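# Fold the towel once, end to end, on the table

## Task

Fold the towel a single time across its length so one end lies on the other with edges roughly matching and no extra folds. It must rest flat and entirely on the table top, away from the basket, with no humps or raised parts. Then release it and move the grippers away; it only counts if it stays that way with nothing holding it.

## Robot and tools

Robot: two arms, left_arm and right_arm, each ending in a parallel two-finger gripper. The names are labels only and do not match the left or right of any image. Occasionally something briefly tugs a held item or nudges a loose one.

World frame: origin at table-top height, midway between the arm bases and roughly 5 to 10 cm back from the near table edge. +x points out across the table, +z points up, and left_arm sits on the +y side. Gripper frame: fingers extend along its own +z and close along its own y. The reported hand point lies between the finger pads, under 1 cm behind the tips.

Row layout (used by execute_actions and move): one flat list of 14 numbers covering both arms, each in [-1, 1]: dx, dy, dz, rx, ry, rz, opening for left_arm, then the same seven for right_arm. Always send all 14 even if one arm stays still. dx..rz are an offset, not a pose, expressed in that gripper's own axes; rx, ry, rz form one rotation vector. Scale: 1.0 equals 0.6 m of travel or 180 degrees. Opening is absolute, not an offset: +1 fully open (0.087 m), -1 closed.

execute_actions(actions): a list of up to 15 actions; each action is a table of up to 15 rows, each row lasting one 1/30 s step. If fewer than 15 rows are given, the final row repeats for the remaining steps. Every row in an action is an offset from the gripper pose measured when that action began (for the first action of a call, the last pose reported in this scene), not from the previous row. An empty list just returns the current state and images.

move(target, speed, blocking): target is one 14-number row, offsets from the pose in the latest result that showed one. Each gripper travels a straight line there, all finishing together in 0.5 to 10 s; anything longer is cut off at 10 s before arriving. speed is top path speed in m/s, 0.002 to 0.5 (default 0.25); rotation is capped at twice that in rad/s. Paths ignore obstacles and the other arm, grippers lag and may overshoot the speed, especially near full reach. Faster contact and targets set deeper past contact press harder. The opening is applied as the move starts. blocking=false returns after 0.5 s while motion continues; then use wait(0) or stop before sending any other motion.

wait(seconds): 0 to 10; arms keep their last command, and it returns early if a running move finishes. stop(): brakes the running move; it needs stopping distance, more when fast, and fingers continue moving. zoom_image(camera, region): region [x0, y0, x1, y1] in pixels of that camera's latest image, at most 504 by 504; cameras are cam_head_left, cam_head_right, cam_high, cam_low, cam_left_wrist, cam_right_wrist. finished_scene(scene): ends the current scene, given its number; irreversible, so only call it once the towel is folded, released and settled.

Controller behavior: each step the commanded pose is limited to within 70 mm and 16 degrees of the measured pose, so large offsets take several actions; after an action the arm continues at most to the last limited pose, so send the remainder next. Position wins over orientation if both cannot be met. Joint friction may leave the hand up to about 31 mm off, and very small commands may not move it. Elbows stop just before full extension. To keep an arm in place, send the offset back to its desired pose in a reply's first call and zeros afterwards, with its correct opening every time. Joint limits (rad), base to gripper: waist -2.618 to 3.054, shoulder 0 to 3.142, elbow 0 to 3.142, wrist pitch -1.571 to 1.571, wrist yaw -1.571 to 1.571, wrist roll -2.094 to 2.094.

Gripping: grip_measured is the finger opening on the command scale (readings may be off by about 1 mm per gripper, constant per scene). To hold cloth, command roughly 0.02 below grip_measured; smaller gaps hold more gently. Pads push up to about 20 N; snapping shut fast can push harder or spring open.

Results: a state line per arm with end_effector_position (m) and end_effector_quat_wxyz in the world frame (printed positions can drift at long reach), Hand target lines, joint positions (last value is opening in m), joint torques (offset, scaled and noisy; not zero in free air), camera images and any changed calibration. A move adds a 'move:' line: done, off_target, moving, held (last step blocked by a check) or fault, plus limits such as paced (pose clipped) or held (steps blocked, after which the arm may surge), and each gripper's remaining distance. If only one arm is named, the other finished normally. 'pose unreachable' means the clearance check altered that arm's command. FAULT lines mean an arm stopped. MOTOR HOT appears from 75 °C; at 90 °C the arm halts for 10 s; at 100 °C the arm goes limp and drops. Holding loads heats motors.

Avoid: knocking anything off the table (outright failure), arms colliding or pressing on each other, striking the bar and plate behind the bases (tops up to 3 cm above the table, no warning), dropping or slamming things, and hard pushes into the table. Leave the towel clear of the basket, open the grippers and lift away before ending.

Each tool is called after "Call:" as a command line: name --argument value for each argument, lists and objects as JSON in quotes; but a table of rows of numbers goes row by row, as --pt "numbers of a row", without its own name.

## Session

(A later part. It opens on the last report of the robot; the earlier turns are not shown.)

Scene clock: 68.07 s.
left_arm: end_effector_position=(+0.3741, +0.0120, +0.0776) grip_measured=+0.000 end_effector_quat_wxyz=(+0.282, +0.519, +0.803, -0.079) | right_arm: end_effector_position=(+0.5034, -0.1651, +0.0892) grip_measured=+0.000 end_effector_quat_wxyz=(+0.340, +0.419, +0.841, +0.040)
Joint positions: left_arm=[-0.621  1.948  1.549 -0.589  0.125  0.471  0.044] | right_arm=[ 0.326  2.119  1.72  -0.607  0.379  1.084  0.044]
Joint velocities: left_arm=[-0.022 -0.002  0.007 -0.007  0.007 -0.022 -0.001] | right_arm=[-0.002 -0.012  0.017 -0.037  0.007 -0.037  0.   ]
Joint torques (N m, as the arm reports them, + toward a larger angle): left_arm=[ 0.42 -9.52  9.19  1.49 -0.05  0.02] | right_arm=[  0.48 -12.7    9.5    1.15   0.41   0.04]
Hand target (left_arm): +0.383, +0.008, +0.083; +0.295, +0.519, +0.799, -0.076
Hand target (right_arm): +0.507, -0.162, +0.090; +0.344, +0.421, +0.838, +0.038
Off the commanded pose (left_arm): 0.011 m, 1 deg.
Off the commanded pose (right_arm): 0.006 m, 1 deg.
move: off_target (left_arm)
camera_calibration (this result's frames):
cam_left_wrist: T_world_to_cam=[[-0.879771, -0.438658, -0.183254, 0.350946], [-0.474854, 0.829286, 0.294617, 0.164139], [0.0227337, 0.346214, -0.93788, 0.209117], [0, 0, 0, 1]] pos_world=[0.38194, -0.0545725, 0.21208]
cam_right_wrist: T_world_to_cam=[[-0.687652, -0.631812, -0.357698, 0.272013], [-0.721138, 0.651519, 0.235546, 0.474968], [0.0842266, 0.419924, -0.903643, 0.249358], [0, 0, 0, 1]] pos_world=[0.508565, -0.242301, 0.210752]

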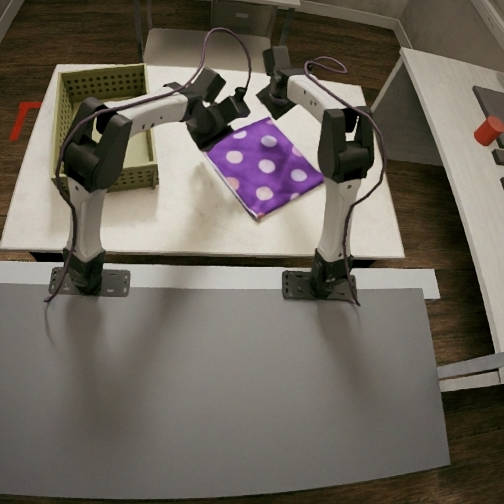

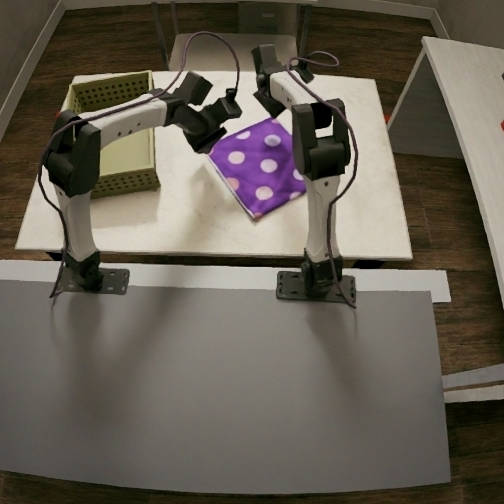

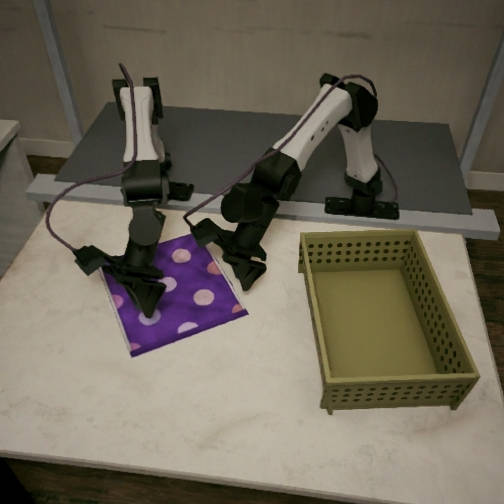

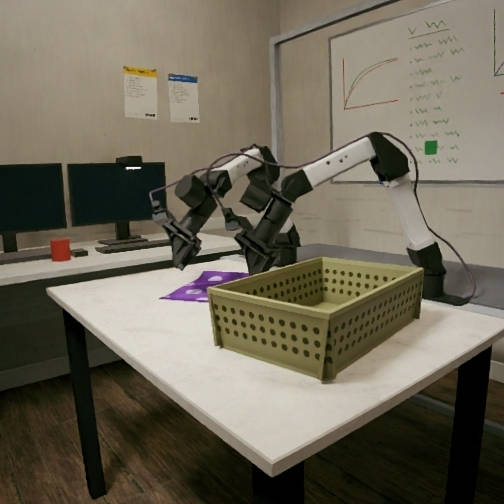

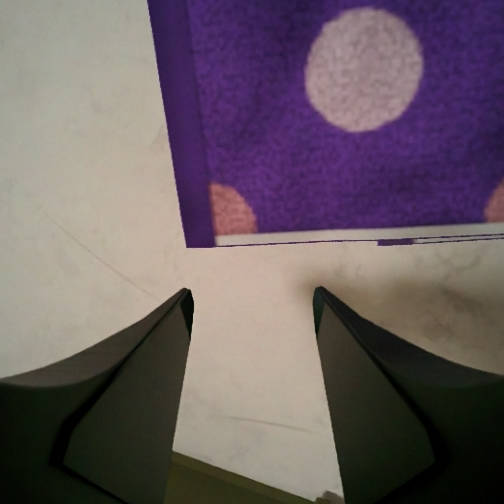

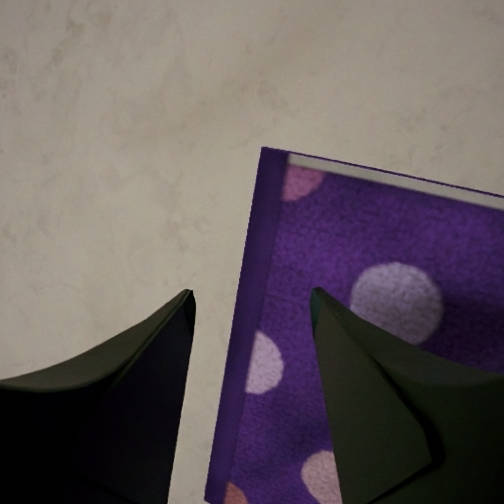

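Call:
move --target '[0.018,0.045,0.13,0.05,0,0,0,0.053,-0.017,0.15,0.08,0,0,0]' --speed 0.07

Scene clock: 73.00 s.
left_arm: end_effector_position=(+0.4226, -0.0054, +0.0277) grip_measured=+0.000 end_effector_quat_wxyz=(+0.259, +0.539, +0.788, -0.145) | right_arm: end_effector_position=(+0.5445, -0.1711, +0.0182) grip_measured=+0.000 end_effector_quat_wxyz=(+0.299, +0.459, +0.835, -0.051)
Joint positions: left_arm=[-0.536  2.223  1.776 -0.595  0.312  0.559  0.044] | right_arm=[ 0.326  2.534  2.205 -0.884  0.484  1.186  0.044]
Joint velocities: left_arm=[-0.007 -0.007 -0.012 -0.037 -0.022  0.066 -0.001] | right_arm=[ 0.007  0.022  0.037 -0.081 -0.022  0.081 -0.001]
Joint torques (N m, as the arm reports them, + toward a larger angle): left_arm=[ 1.12 -9.71  8.01  1.07  0.1   0.11] | right_arm=[  0.62 -13.68   8.12   0.74   0.39   0.08]
Hand target (left_arm): +0.423, +0.001, +0.012; +0.241, +0.540, +0.794, -0.142
Hand target (right_arm): +0.538, -0.168, +0.001; +0.285, +0.459, +0.839, -0.065
Off the commanded pose (left_arm): 0.017 m, 2 deg.
Off the commanded pose (right_arm): 0.020 m, 2 deg.
move: off_target (left_arm, right_arm)
camera_calibration (this result's frames):
cam_left_wrist: T_world_to_cam=[[-0.926862, -0.368933, -0.0693987, 0.393898], [-0.373414, 0.887056, 0.271464, 0.174376], [-0.0385915, 0.277524, -0.959943, 0.19331], [0, 0, 0, 1]] pos_world=[0.437664, -0.0630072, 0.165565]
cam_right_wrist: T_world_to_cam=[[-0.806435, -0.558342, -0.194724, 0.345282], [-0.591323, 0.761207, 0.266275, 0.472817], [-0.000447078, 0.329878, -0.944024, 0.215655], [0, 0, 0, 1]] pos_world=[0.558131, -0.238266, 0.144919]

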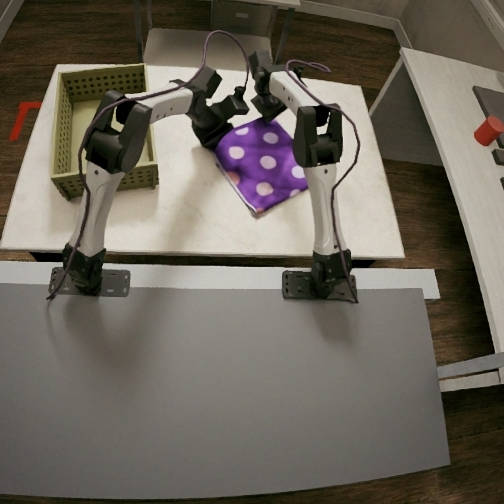

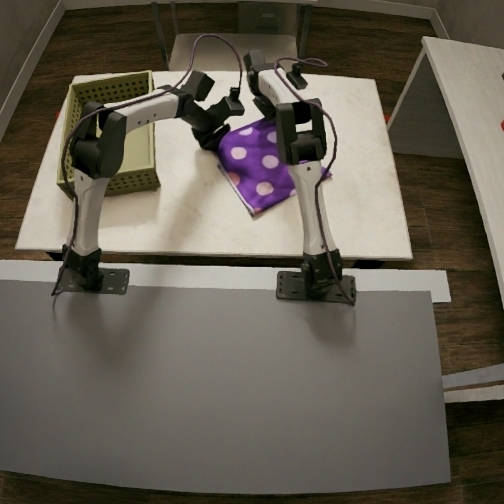

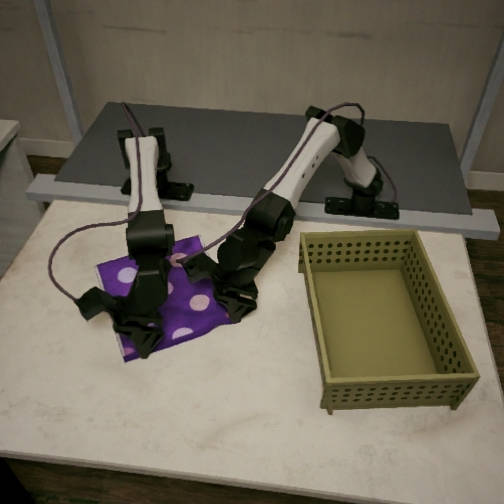

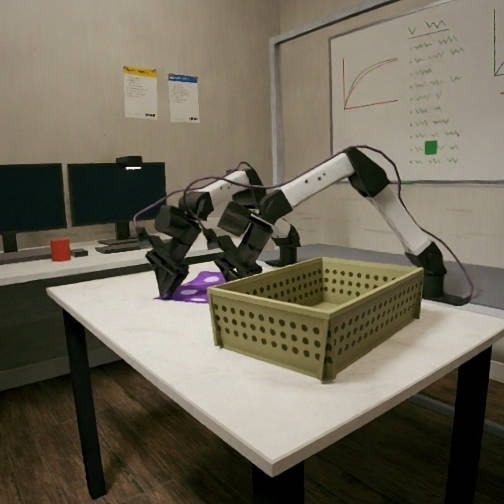

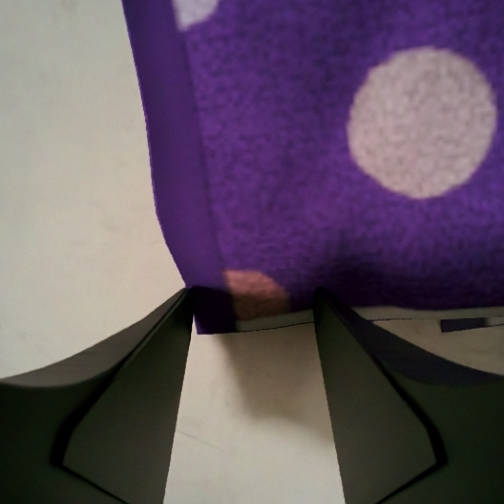

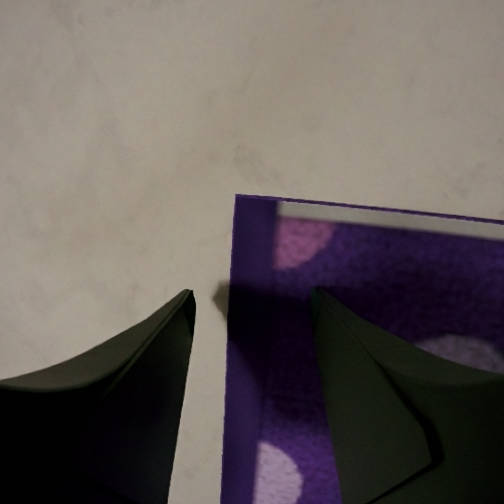

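Close gradually with pressure.

Call:
execute_actions --actions '[[[0.015,0,0.025,0,0,0,-0.3,0.015,-0.005,0.025,0.03,0,0,-0.3]],[[0.015,0,0.025,0,0,0,-0.6,0.015,-0.005,0.025,0.02,0,0,-0.6]],[[0.015,0,0.025,0,0,0,-0.85,0.015,-0.005,0.025,0,0,0,-0.85]],[[0.015,0,0.025,0,0,0,-1,0.015,-0.005,0.025,0,0,0,-1]],[[0,0,0,0,0,0,-1,0,0,0,0,0,0,-1]]]'

Scene clock: 76.03 s.
left_arm: end_effector_position=(+0.4503, -0.0231, +0.0300) grip_measured=-1.000 end_effector_quat_wxyz=(+0.319, +0.538, +0.767, -0.143) | right_arm: end_effector_position=(+0.5743, -0.1737, +0.0150) grip_measured=-0.979 end_effector_quat_wxyz=(+0.323, +0.490, +0.807, -0.064)
Joint positions: left_arm=[-0.536  2.252  1.776 -0.44   0.315  0.561  0.   ] | right_arm=[ 0.326  2.728  2.543 -1.024  0.553  1.255  0.001]
Joint velocities: left_arm=[ 0.017 -0.017 -0.022  0.022 -0.037 -0.051  0.   ] | right_arm=[-0.007 -0.002 -0.017 -0.022  0.037  0.037 -0.   ]
Joint torques (N m, as the arm reports them, + toward a larger angle): left_arm=[  0.14 -12.56   6.98   1.44   0.09   0.  ] | right_arm=[ -0.12 -18.04   7.18   0.88   0.35  -0.04]
Hand target (left_arm): +0.450, -0.023, +0.030; +0.319, +0.538, +0.767, -0.143
Hand target (right_arm): +0.574, -0.174, +0.014; +0.322, +0.490, +0.808, -0.064
Off the commanded pose (left_arm): 0.000 m, 0 deg.
Off the commanded pose (right_arm): 0.001 m, 0 deg.
camera_calibration (this result's frames):
cam_left_wrist: T_world_to_cam=[[-0.916918, -0.372521, -0.14314, 0.410882], [-0.393525, 0.903615, 0.169167, 0.212276], [0.0663254, 0.211442, -0.975138, 0.153205], [0, 0, 0, 1]] pos_world=[0.45012, -0.0711468, 0.1723]
cam_right_wrist: T_world_to_cam=[[-0.839567, -0.49711, -0.219108, 0.397278], [-0.538604, 0.814341, 0.216228, 0.47298], [0.0709397, 0.29955, -0.95144, 0.167379], [0, 0, 0, 1]] pos_world=[0.576417, -0.237814, 0.144026]

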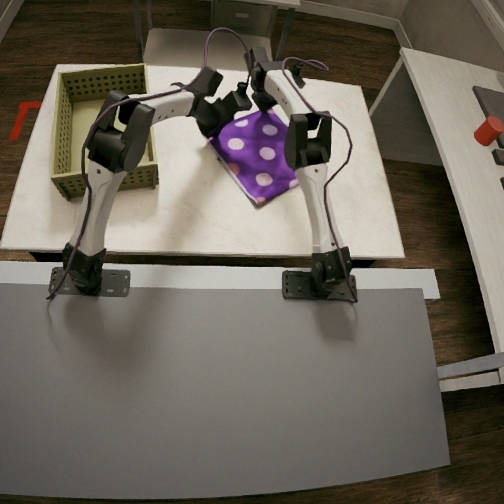

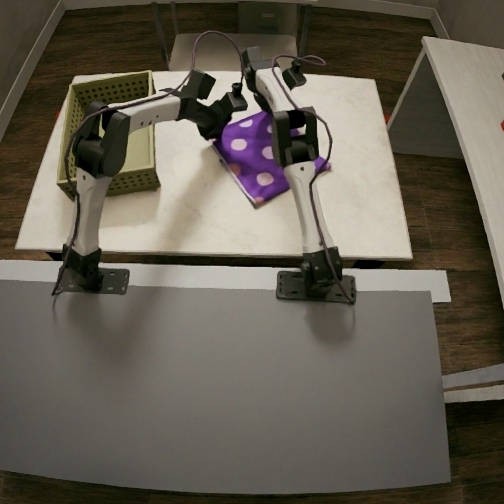

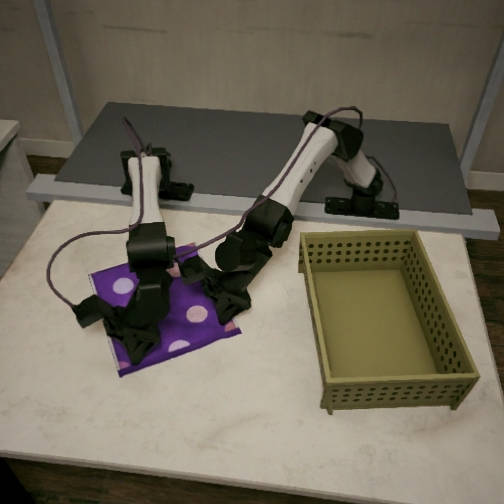

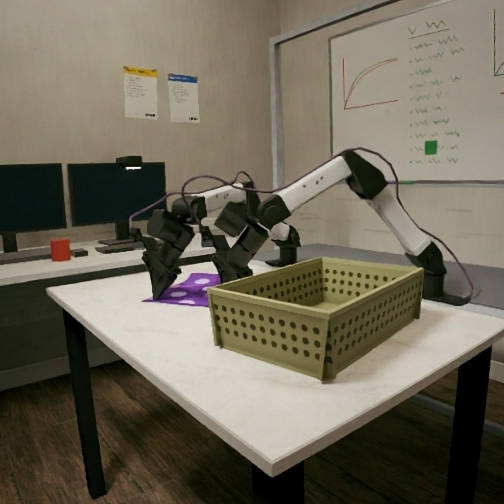

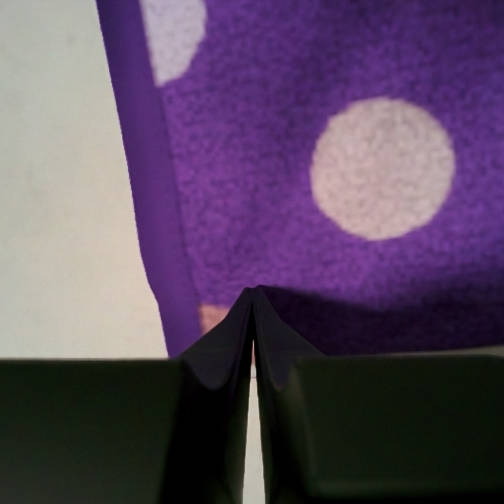

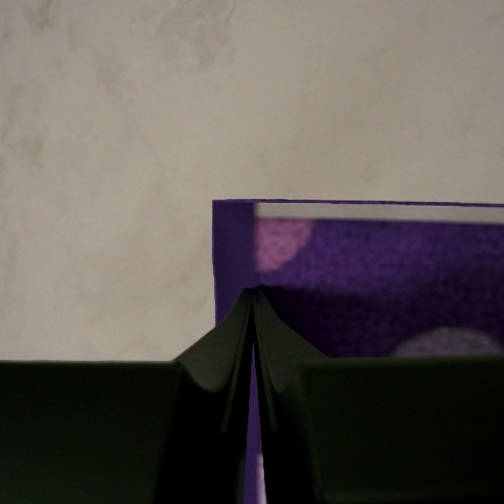

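Call:
move --target '[0,-0.13,0.01,0.07,0.05,0,-1,0.01,-0.13,-0.01,0.1,0.04,0,-1]' --speed 0.05

Scene clock: 80.37 s.
left_arm: end_effector_position=(+0.3901, -0.0542, +0.0280) grip_measured=-1.000 end_effector_quat_wxyz=(+0.222, +0.578, +0.765, -0.177) | right_arm: end_effector_position=(+0.5132, -0.1999, +0.0146) grip_measured=-0.980 end_effector_quat_wxyz=(+0.218, +0.533, +0.805, -0.141)
Joint positions: left_arm=[-0.635  2.299  1.92  -0.72   0.353  0.555  0.   ] | right_arm=[ 0.295  2.781  2.71  -1.437  0.514  1.39   0.001]
Joint velocities: left_arm=[-0.002  0.007 -0.007 -0.037 -0.007 -0.007  0.   ] | right_arm=[-0.007  0.007  0.027 -0.007  0.037 -0.007  0.   ]
Joint torques (N m, as the arm reports them, + toward a larger angle): left_arm=[ -0.43 -10.79   8.09   0.8    0.22  -0.09] | right_arm=[ -1.29 -14.64   7.56   0.11   0.17   0.06]
Hand target (left_arm): +0.380, -0.056, +0.016; +0.198, +0.579, +0.769, -0.185
Hand target (right_arm): +0.505, -0.206, +0.000; +0.193, +0.538, +0.806, -0.156
Off the commanded pose (left_arm): 0.015 m, 3 deg.
Off the commanded pose (right_arm): 0.018 m, 4 deg.
move: off_target (left_arm, right_arm)
camera_calibration (this result's frames):
cam_left_wrist: T_world_to_cam=[[-0.96542, -0.260668, -0.0040251, 0.364895], [-0.250202, 0.922101, 0.295176, 0.158554], [-0.0732312, 0.285976, -0.955435, 0.219761], [0, 0, 0, 1]] pos_world=[0.408041, -0.113933, 0.164635]
cam_right_wrist: T_world_to_cam=[[-0.92663, -0.375843, -0.00990317, 0.398743], [-0.358006, 0.873994, 0.328581, 0.379089], [-0.11484, 0.308019, -0.944424, 0.276101], [0, 0, 0, 1]] pos_world=[0.536911, -0.266501, 0.140143]

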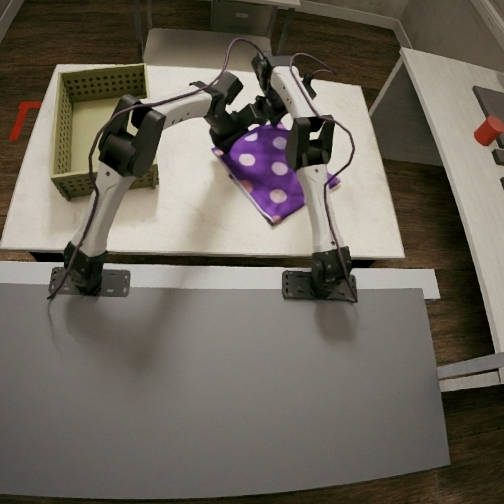

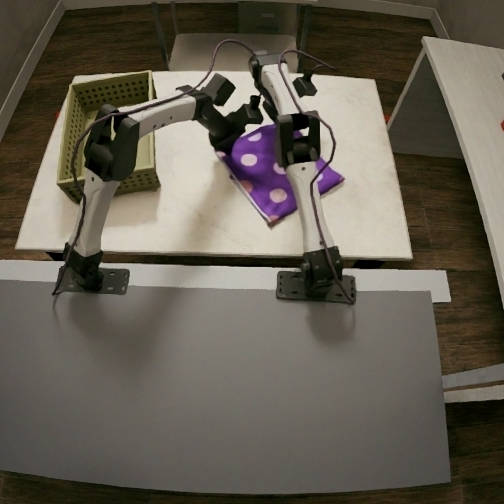

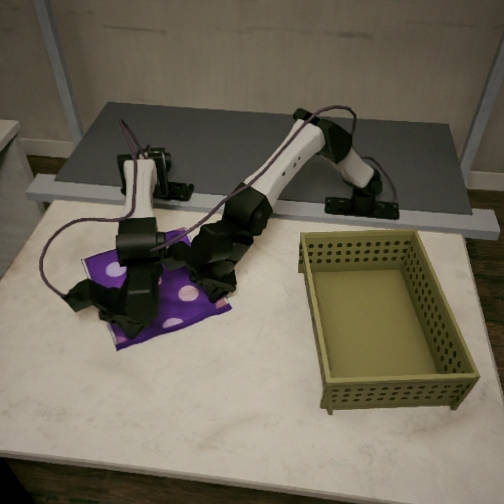

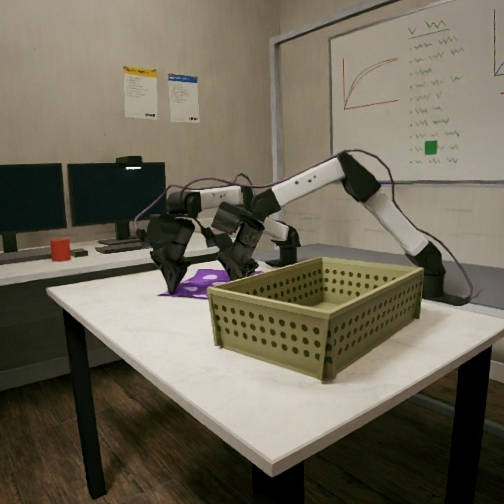

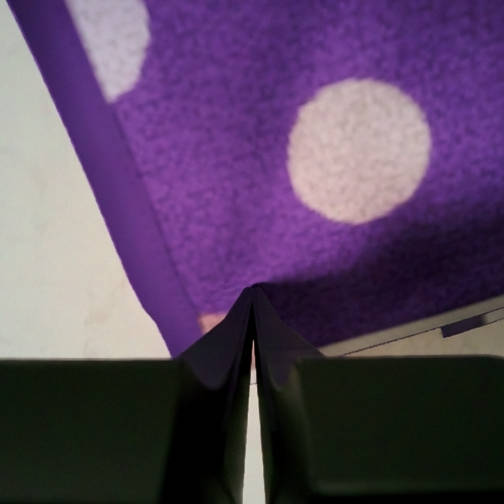

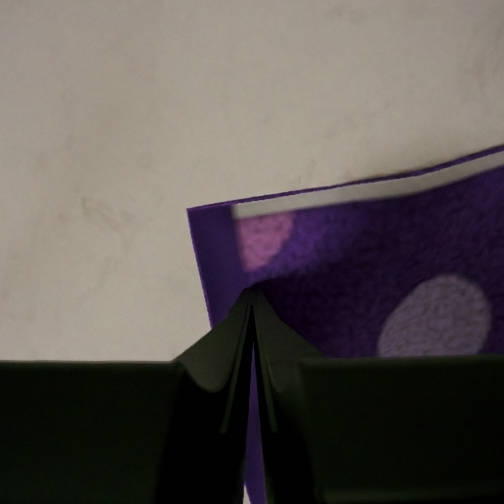

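Call:
move --target '[-0.025,0.02,-0.045,0.03,0,0,-0.1,-0.025,0,-0.045,0.01,0,0,-0.1]' --speed 0.08

Call:
move --target '[0.035,0.03,0.06,0,0,0,-0.1,0.035,0.01,0.06,0,0,0,-0.1]' --speed 0.06

Scene clock: 82.00 s.
left_arm: end_effector_position=(+0.3971, -0.0479, +0.0562) grip_measured=-0.100 end_effector_quat_wxyz=(+0.193, +0.588, +0.757, -0.209) | right_arm: end_effector_position=(+0.5102, -0.2006, +0.0348) grip_measured=-0.100 end_effector_quat_wxyz=(+0.221, +0.534, +0.804, -0.139)
Joint positions: left_arm=[-0.592  2.386  2.191 -0.983  0.441  0.621  0.039] | right_arm=[ 0.295  2.802  2.836 -1.536  0.515  1.392  0.039]
Joint velocities: left_arm=[ 0.007 -0.002  0.012 -0.066 -0.007  0.022  0.   ] | right_arm=[-0.012  0.007  0.012 -0.022  0.022 -0.051  0.001]
Joint torques (N m, as the arm reports them, + toward a larger angle): left_arm=[  0.79 -12.28   8.79   0.95   0.27   0.09] | right_arm=[  0.09 -18.63   8.1    0.33   0.43  -0.06]
Hand target (left_arm): +0.401, -0.048, +0.059; +0.196, +0.587, +0.756, -0.213
Hand target (right_arm): +0.512, -0.200, +0.045; +0.229, +0.534, +0.803, -0.133
Off the commanded pose (left_arm): 0.005 m, 1 deg.
Off the commanded pose (right_arm): 0.011 m, 2 deg.
elbow stopped short (right arm): the move would have taken joint 3 (elbow) straighter than the controller allows; a more bent joint 3 avoids this.
move: off_target (right_arm)
camera_calibration (this result's frames):
cam_left_wrist: T_world_to_cam=[[-0.974354, -0.212998, 0.0725698, 0.374985], [-0.182405, 0.936475, 0.299572, 0.119766], [-0.131768, 0.278652, -0.95131, 0.268072], [0, 0, 0, 1]] pos_world=[0.422537, -0.106985, 0.191928]
cam_right_wrist: T_world_to_cam=[[-0.926927, -0.374896, -0.0160918, 0.396526], [-0.359152, 0.873943, 0.327466, 0.372639], [-0.108702, 0.309316, -0.944726, 0.292204], [0, 0, 0, 1]] pos_world=[0.533147, -0.267393, 0.160407]

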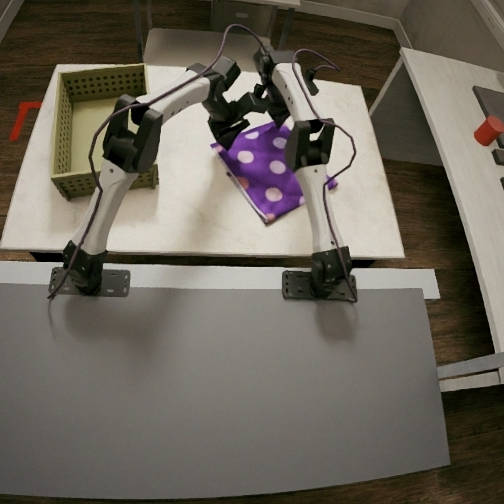

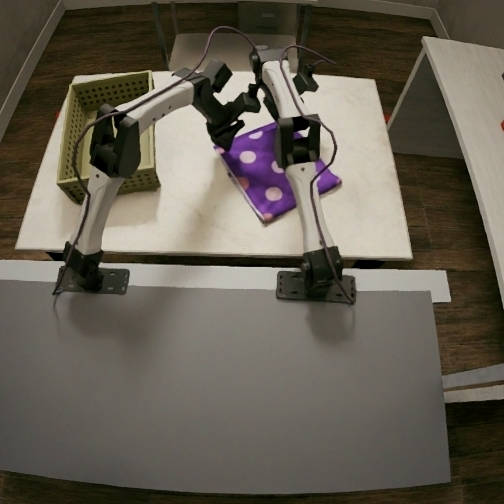

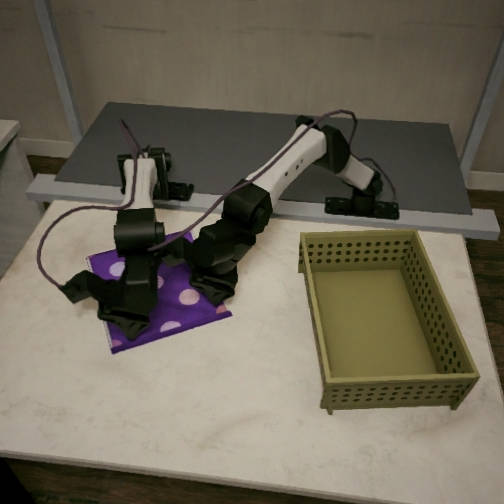

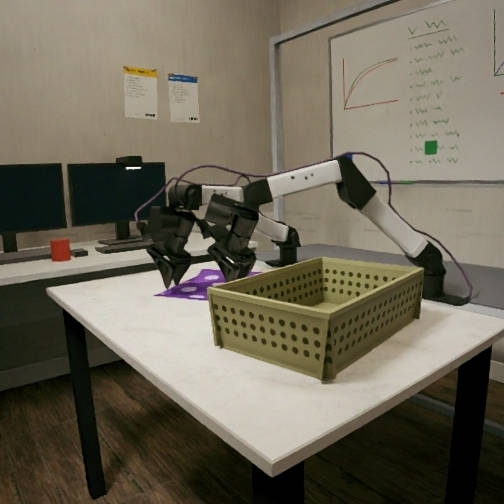

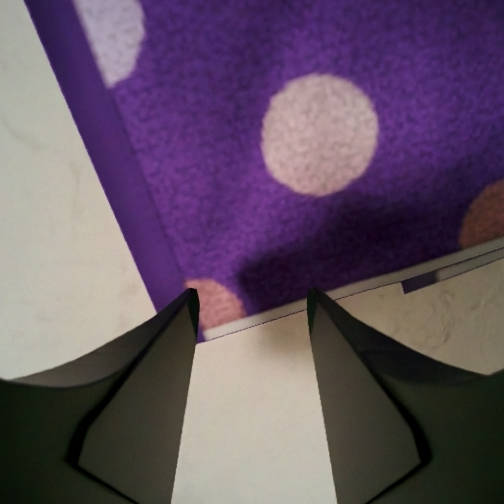

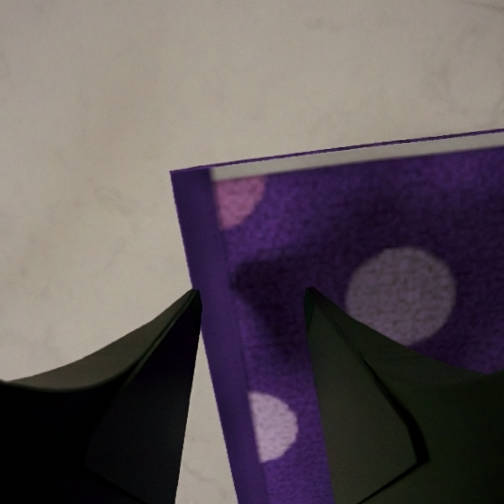

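Scene clock: 83.17 s.
left_arm: end_effector_position=(+0.4098, -0.0534, +0.0353) grip_measured=-0.100 end_effector_quat_wxyz=(+0.208, +0.600, +0.743, -0.212) | right_arm: end_effector_position=(+0.5142, -0.2023, +0.0131) grip_measured=-0.100 end_effector_quat_wxyz=(+0.226, +0.534, +0.802, -0.144)
Joint positions: left_arm=[-0.584  2.424  2.165 -0.896  0.459  0.659  0.039] | right_arm=[ 0.295  2.753  2.646 -1.394  0.529  1.392  0.039]
Joint velocities: left_arm=[-0.007 -0.012 -0.002 -0.007 -0.022 -0.037 -0.   ] | right_arm=[ 0.002 -0.046 -0.095  0.095  0.007  0.066 -0.001]
Joint torques (N m, as the arm reports them, + toward a larger angle): left_arm=[  1.18 -11.47   4.91   1.24   0.06  -0.21] | right_arm=[  0.04 -15.76   3.44   0.75   0.18   0.02]
Hand target (left_arm): +0.411, -0.046, +0.014; +0.192, +0.588, +0.757, -0.209
Hand target (right_arm): +0.515, -0.198, -0.007; +0.219, +0.534, +0.804, -0.141
Off the commanded pose (left_arm): 0.023 m, 3 deg.
Off the commanded pose (right_arm): 0.020 m, 1 deg.
move: off_target (left_arm, right_arm)
camera_calibration (this result's frames):
cam_left_wrist: T_world_to_cam=[[-0.982293, -0.181378, 0.0469222, 0.393485], [-0.162247, 0.948799, 0.271027, 0.126906], [-0.093678, 0.258615, -0.961427, 0.235083], [0, 0, 0, 1]] pos_world=[0.42913, -0.109835, 0.173157]
cam_right_wrist: T_world_to_cam=[[-0.927406, -0.373747, -0.0152428, 0.399737], [-0.359343, 0.878867, 0.313791, 0.383921], [-0.103882, 0.296489, -0.94937, 0.267612], [0, 0, 0, 1]] pos_world=[0.536478, -0.267359, 0.139685]

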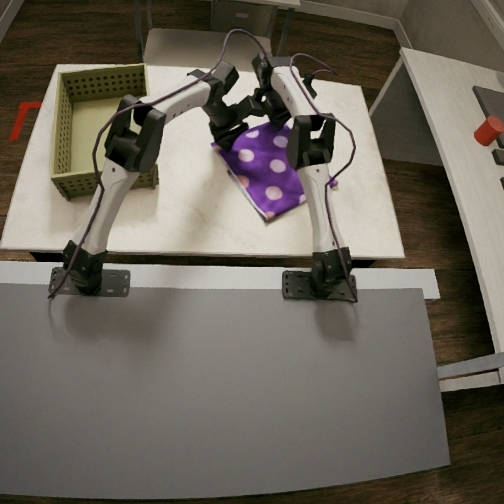

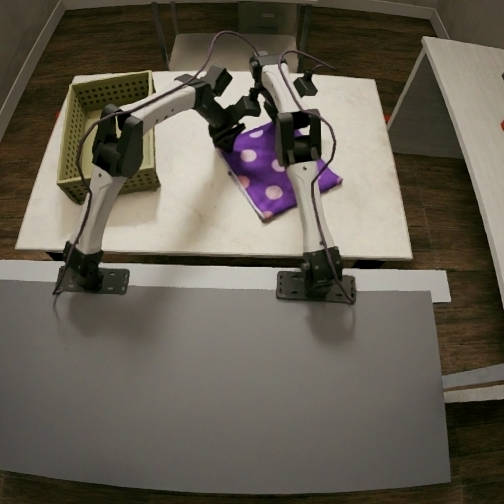

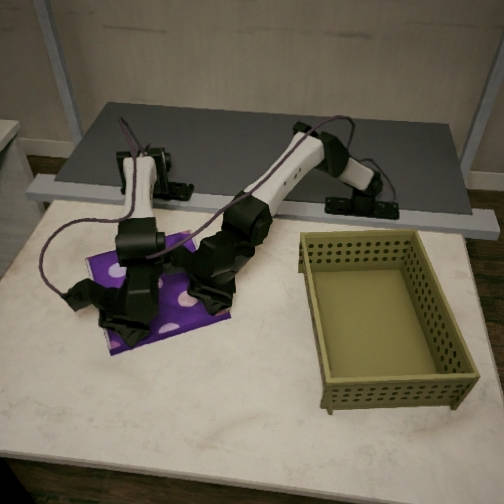

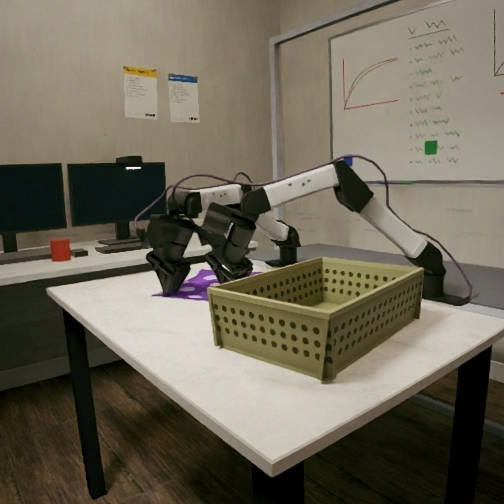

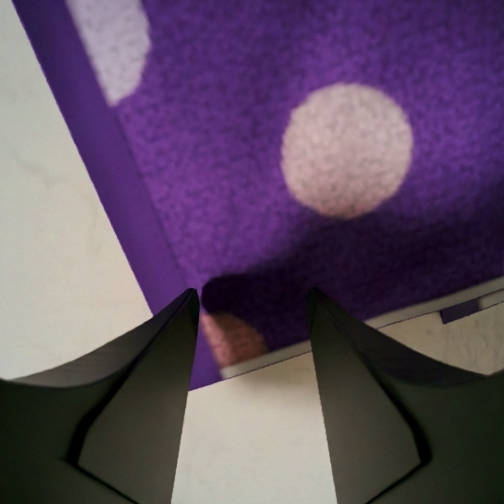

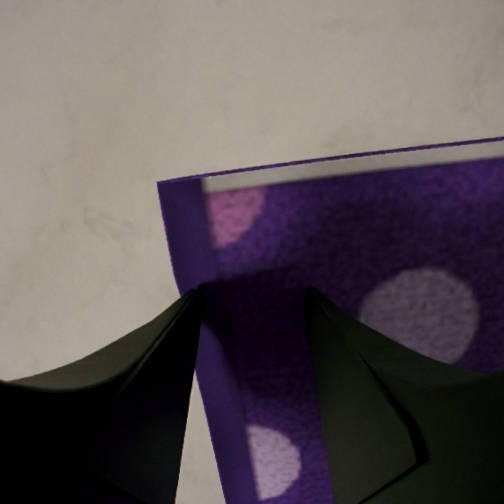

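Call:
execute_actions --actions '[[[0.005,0,0.03,-0.02,0.02,0,-0.4,0.005,0,0.03,0,0,0,-0.4]],[[0.005,0,0.03,0,0.01,0,-0.65,0.005,0,0.03,0,0,0,-0.65]],[[0.005,0,0.03,0,0.01,0,-0.85,0.005,0,0.03,0,0,0,-0.85]],[[0.005,0,0.03,0,0.01,0,-1,0.005,0,0.03,0,0,0,-1]],[[0,0,0,0,0,0,-1,0,0,0,0,0,0,-1]]]'

Scene clock: 86.13 s.
left_arm: end_effector_position=(+0.4206, -0.0654, +0.0282) grip_measured=-1.000 end_effector_quat_wxyz=(+0.213, +0.601, +0.751, -0.171) | right_arm: end_effector_position=(+0.5331, -0.2213, +0.0148) grip_measured=-0.926 end_effector_quat_wxyz=(+0.257, +0.547, +0.787, -0.121)
Joint positions: left_arm=[-0.62   2.494  2.276 -0.917  0.359  0.632  0.   ] | right_arm=[ 0.257  2.681  2.499 -1.223  0.541  1.367  0.003]
Joint velocities: left_arm=[ 0.002  0.002 -0.017  0.037 -0.11  -0.037  0.   ] | right_arm=[ 0.007 -0.012  0.002 -0.022  0.022 -0.007  0.   ]
Joint torques (N m, as the arm reports them, + toward a larger angle): left_arm=[  0.32 -13.81   7.     1.09   0.15  -0.01] | right_arm=[ -0.14 -17.44   6.83   0.57   0.39  -0.03]
Hand target (left_arm): +0.421, -0.065, +0.028; +0.213, +0.601, +0.751, -0.171
Hand target (right_arm): +0.533, -0.221, +0.014; +0.256, +0.547, +0.787, -0.122
Off the commanded pose (left_arm): 0.000 m, 0 deg.
Off the commanded pose (right_arm): 0.001 m, 0 deg.
camera_calibration (this result's frames):
cam_left_wrist: T_world_to_cam=[[-0.97764, -0.209524, -0.0178591, 0.400274], [-0.204231, 0.925843, 0.317968, 0.15681], [-0.0500872, 0.314506, -0.947933, 0.217317], [0, 0, 0, 1]] pos_world=[0.434234, -0.129662, 0.16329]
cam_right_wrist: T_world_to_cam=[[-0.929649, -0.355898, -0.0953373, 0.416517], [-0.367998, 0.884132, 0.287903, 0.41298], [-0.0181732, 0.302732, -0.952902, 0.232584], [0, 0, 0, 1]] pos_world=[0.543417, -0.287302, 0.142441]

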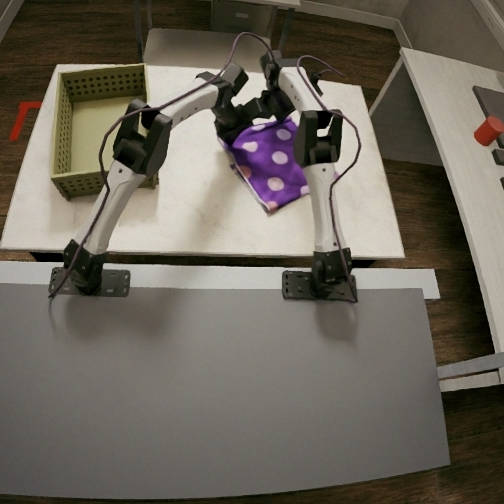

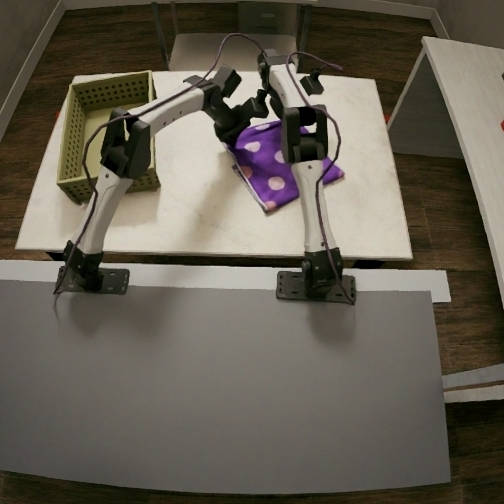

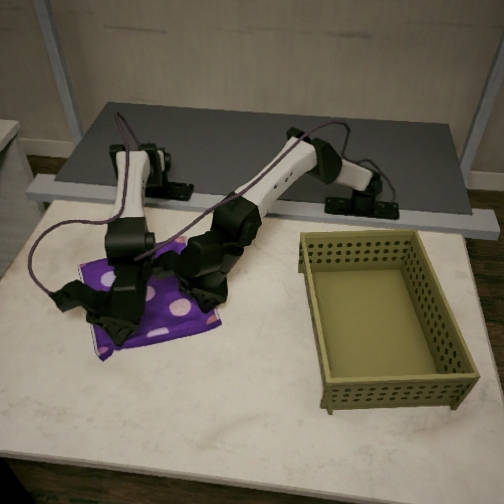

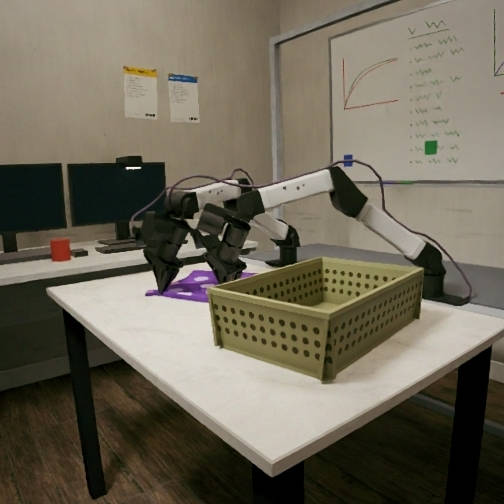

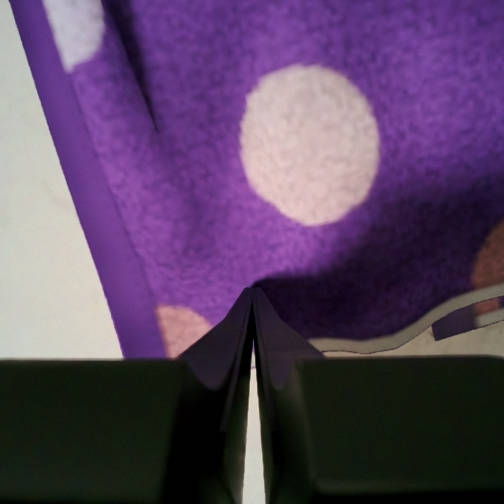

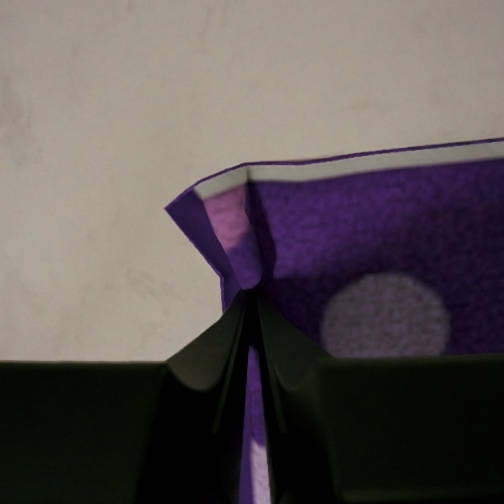

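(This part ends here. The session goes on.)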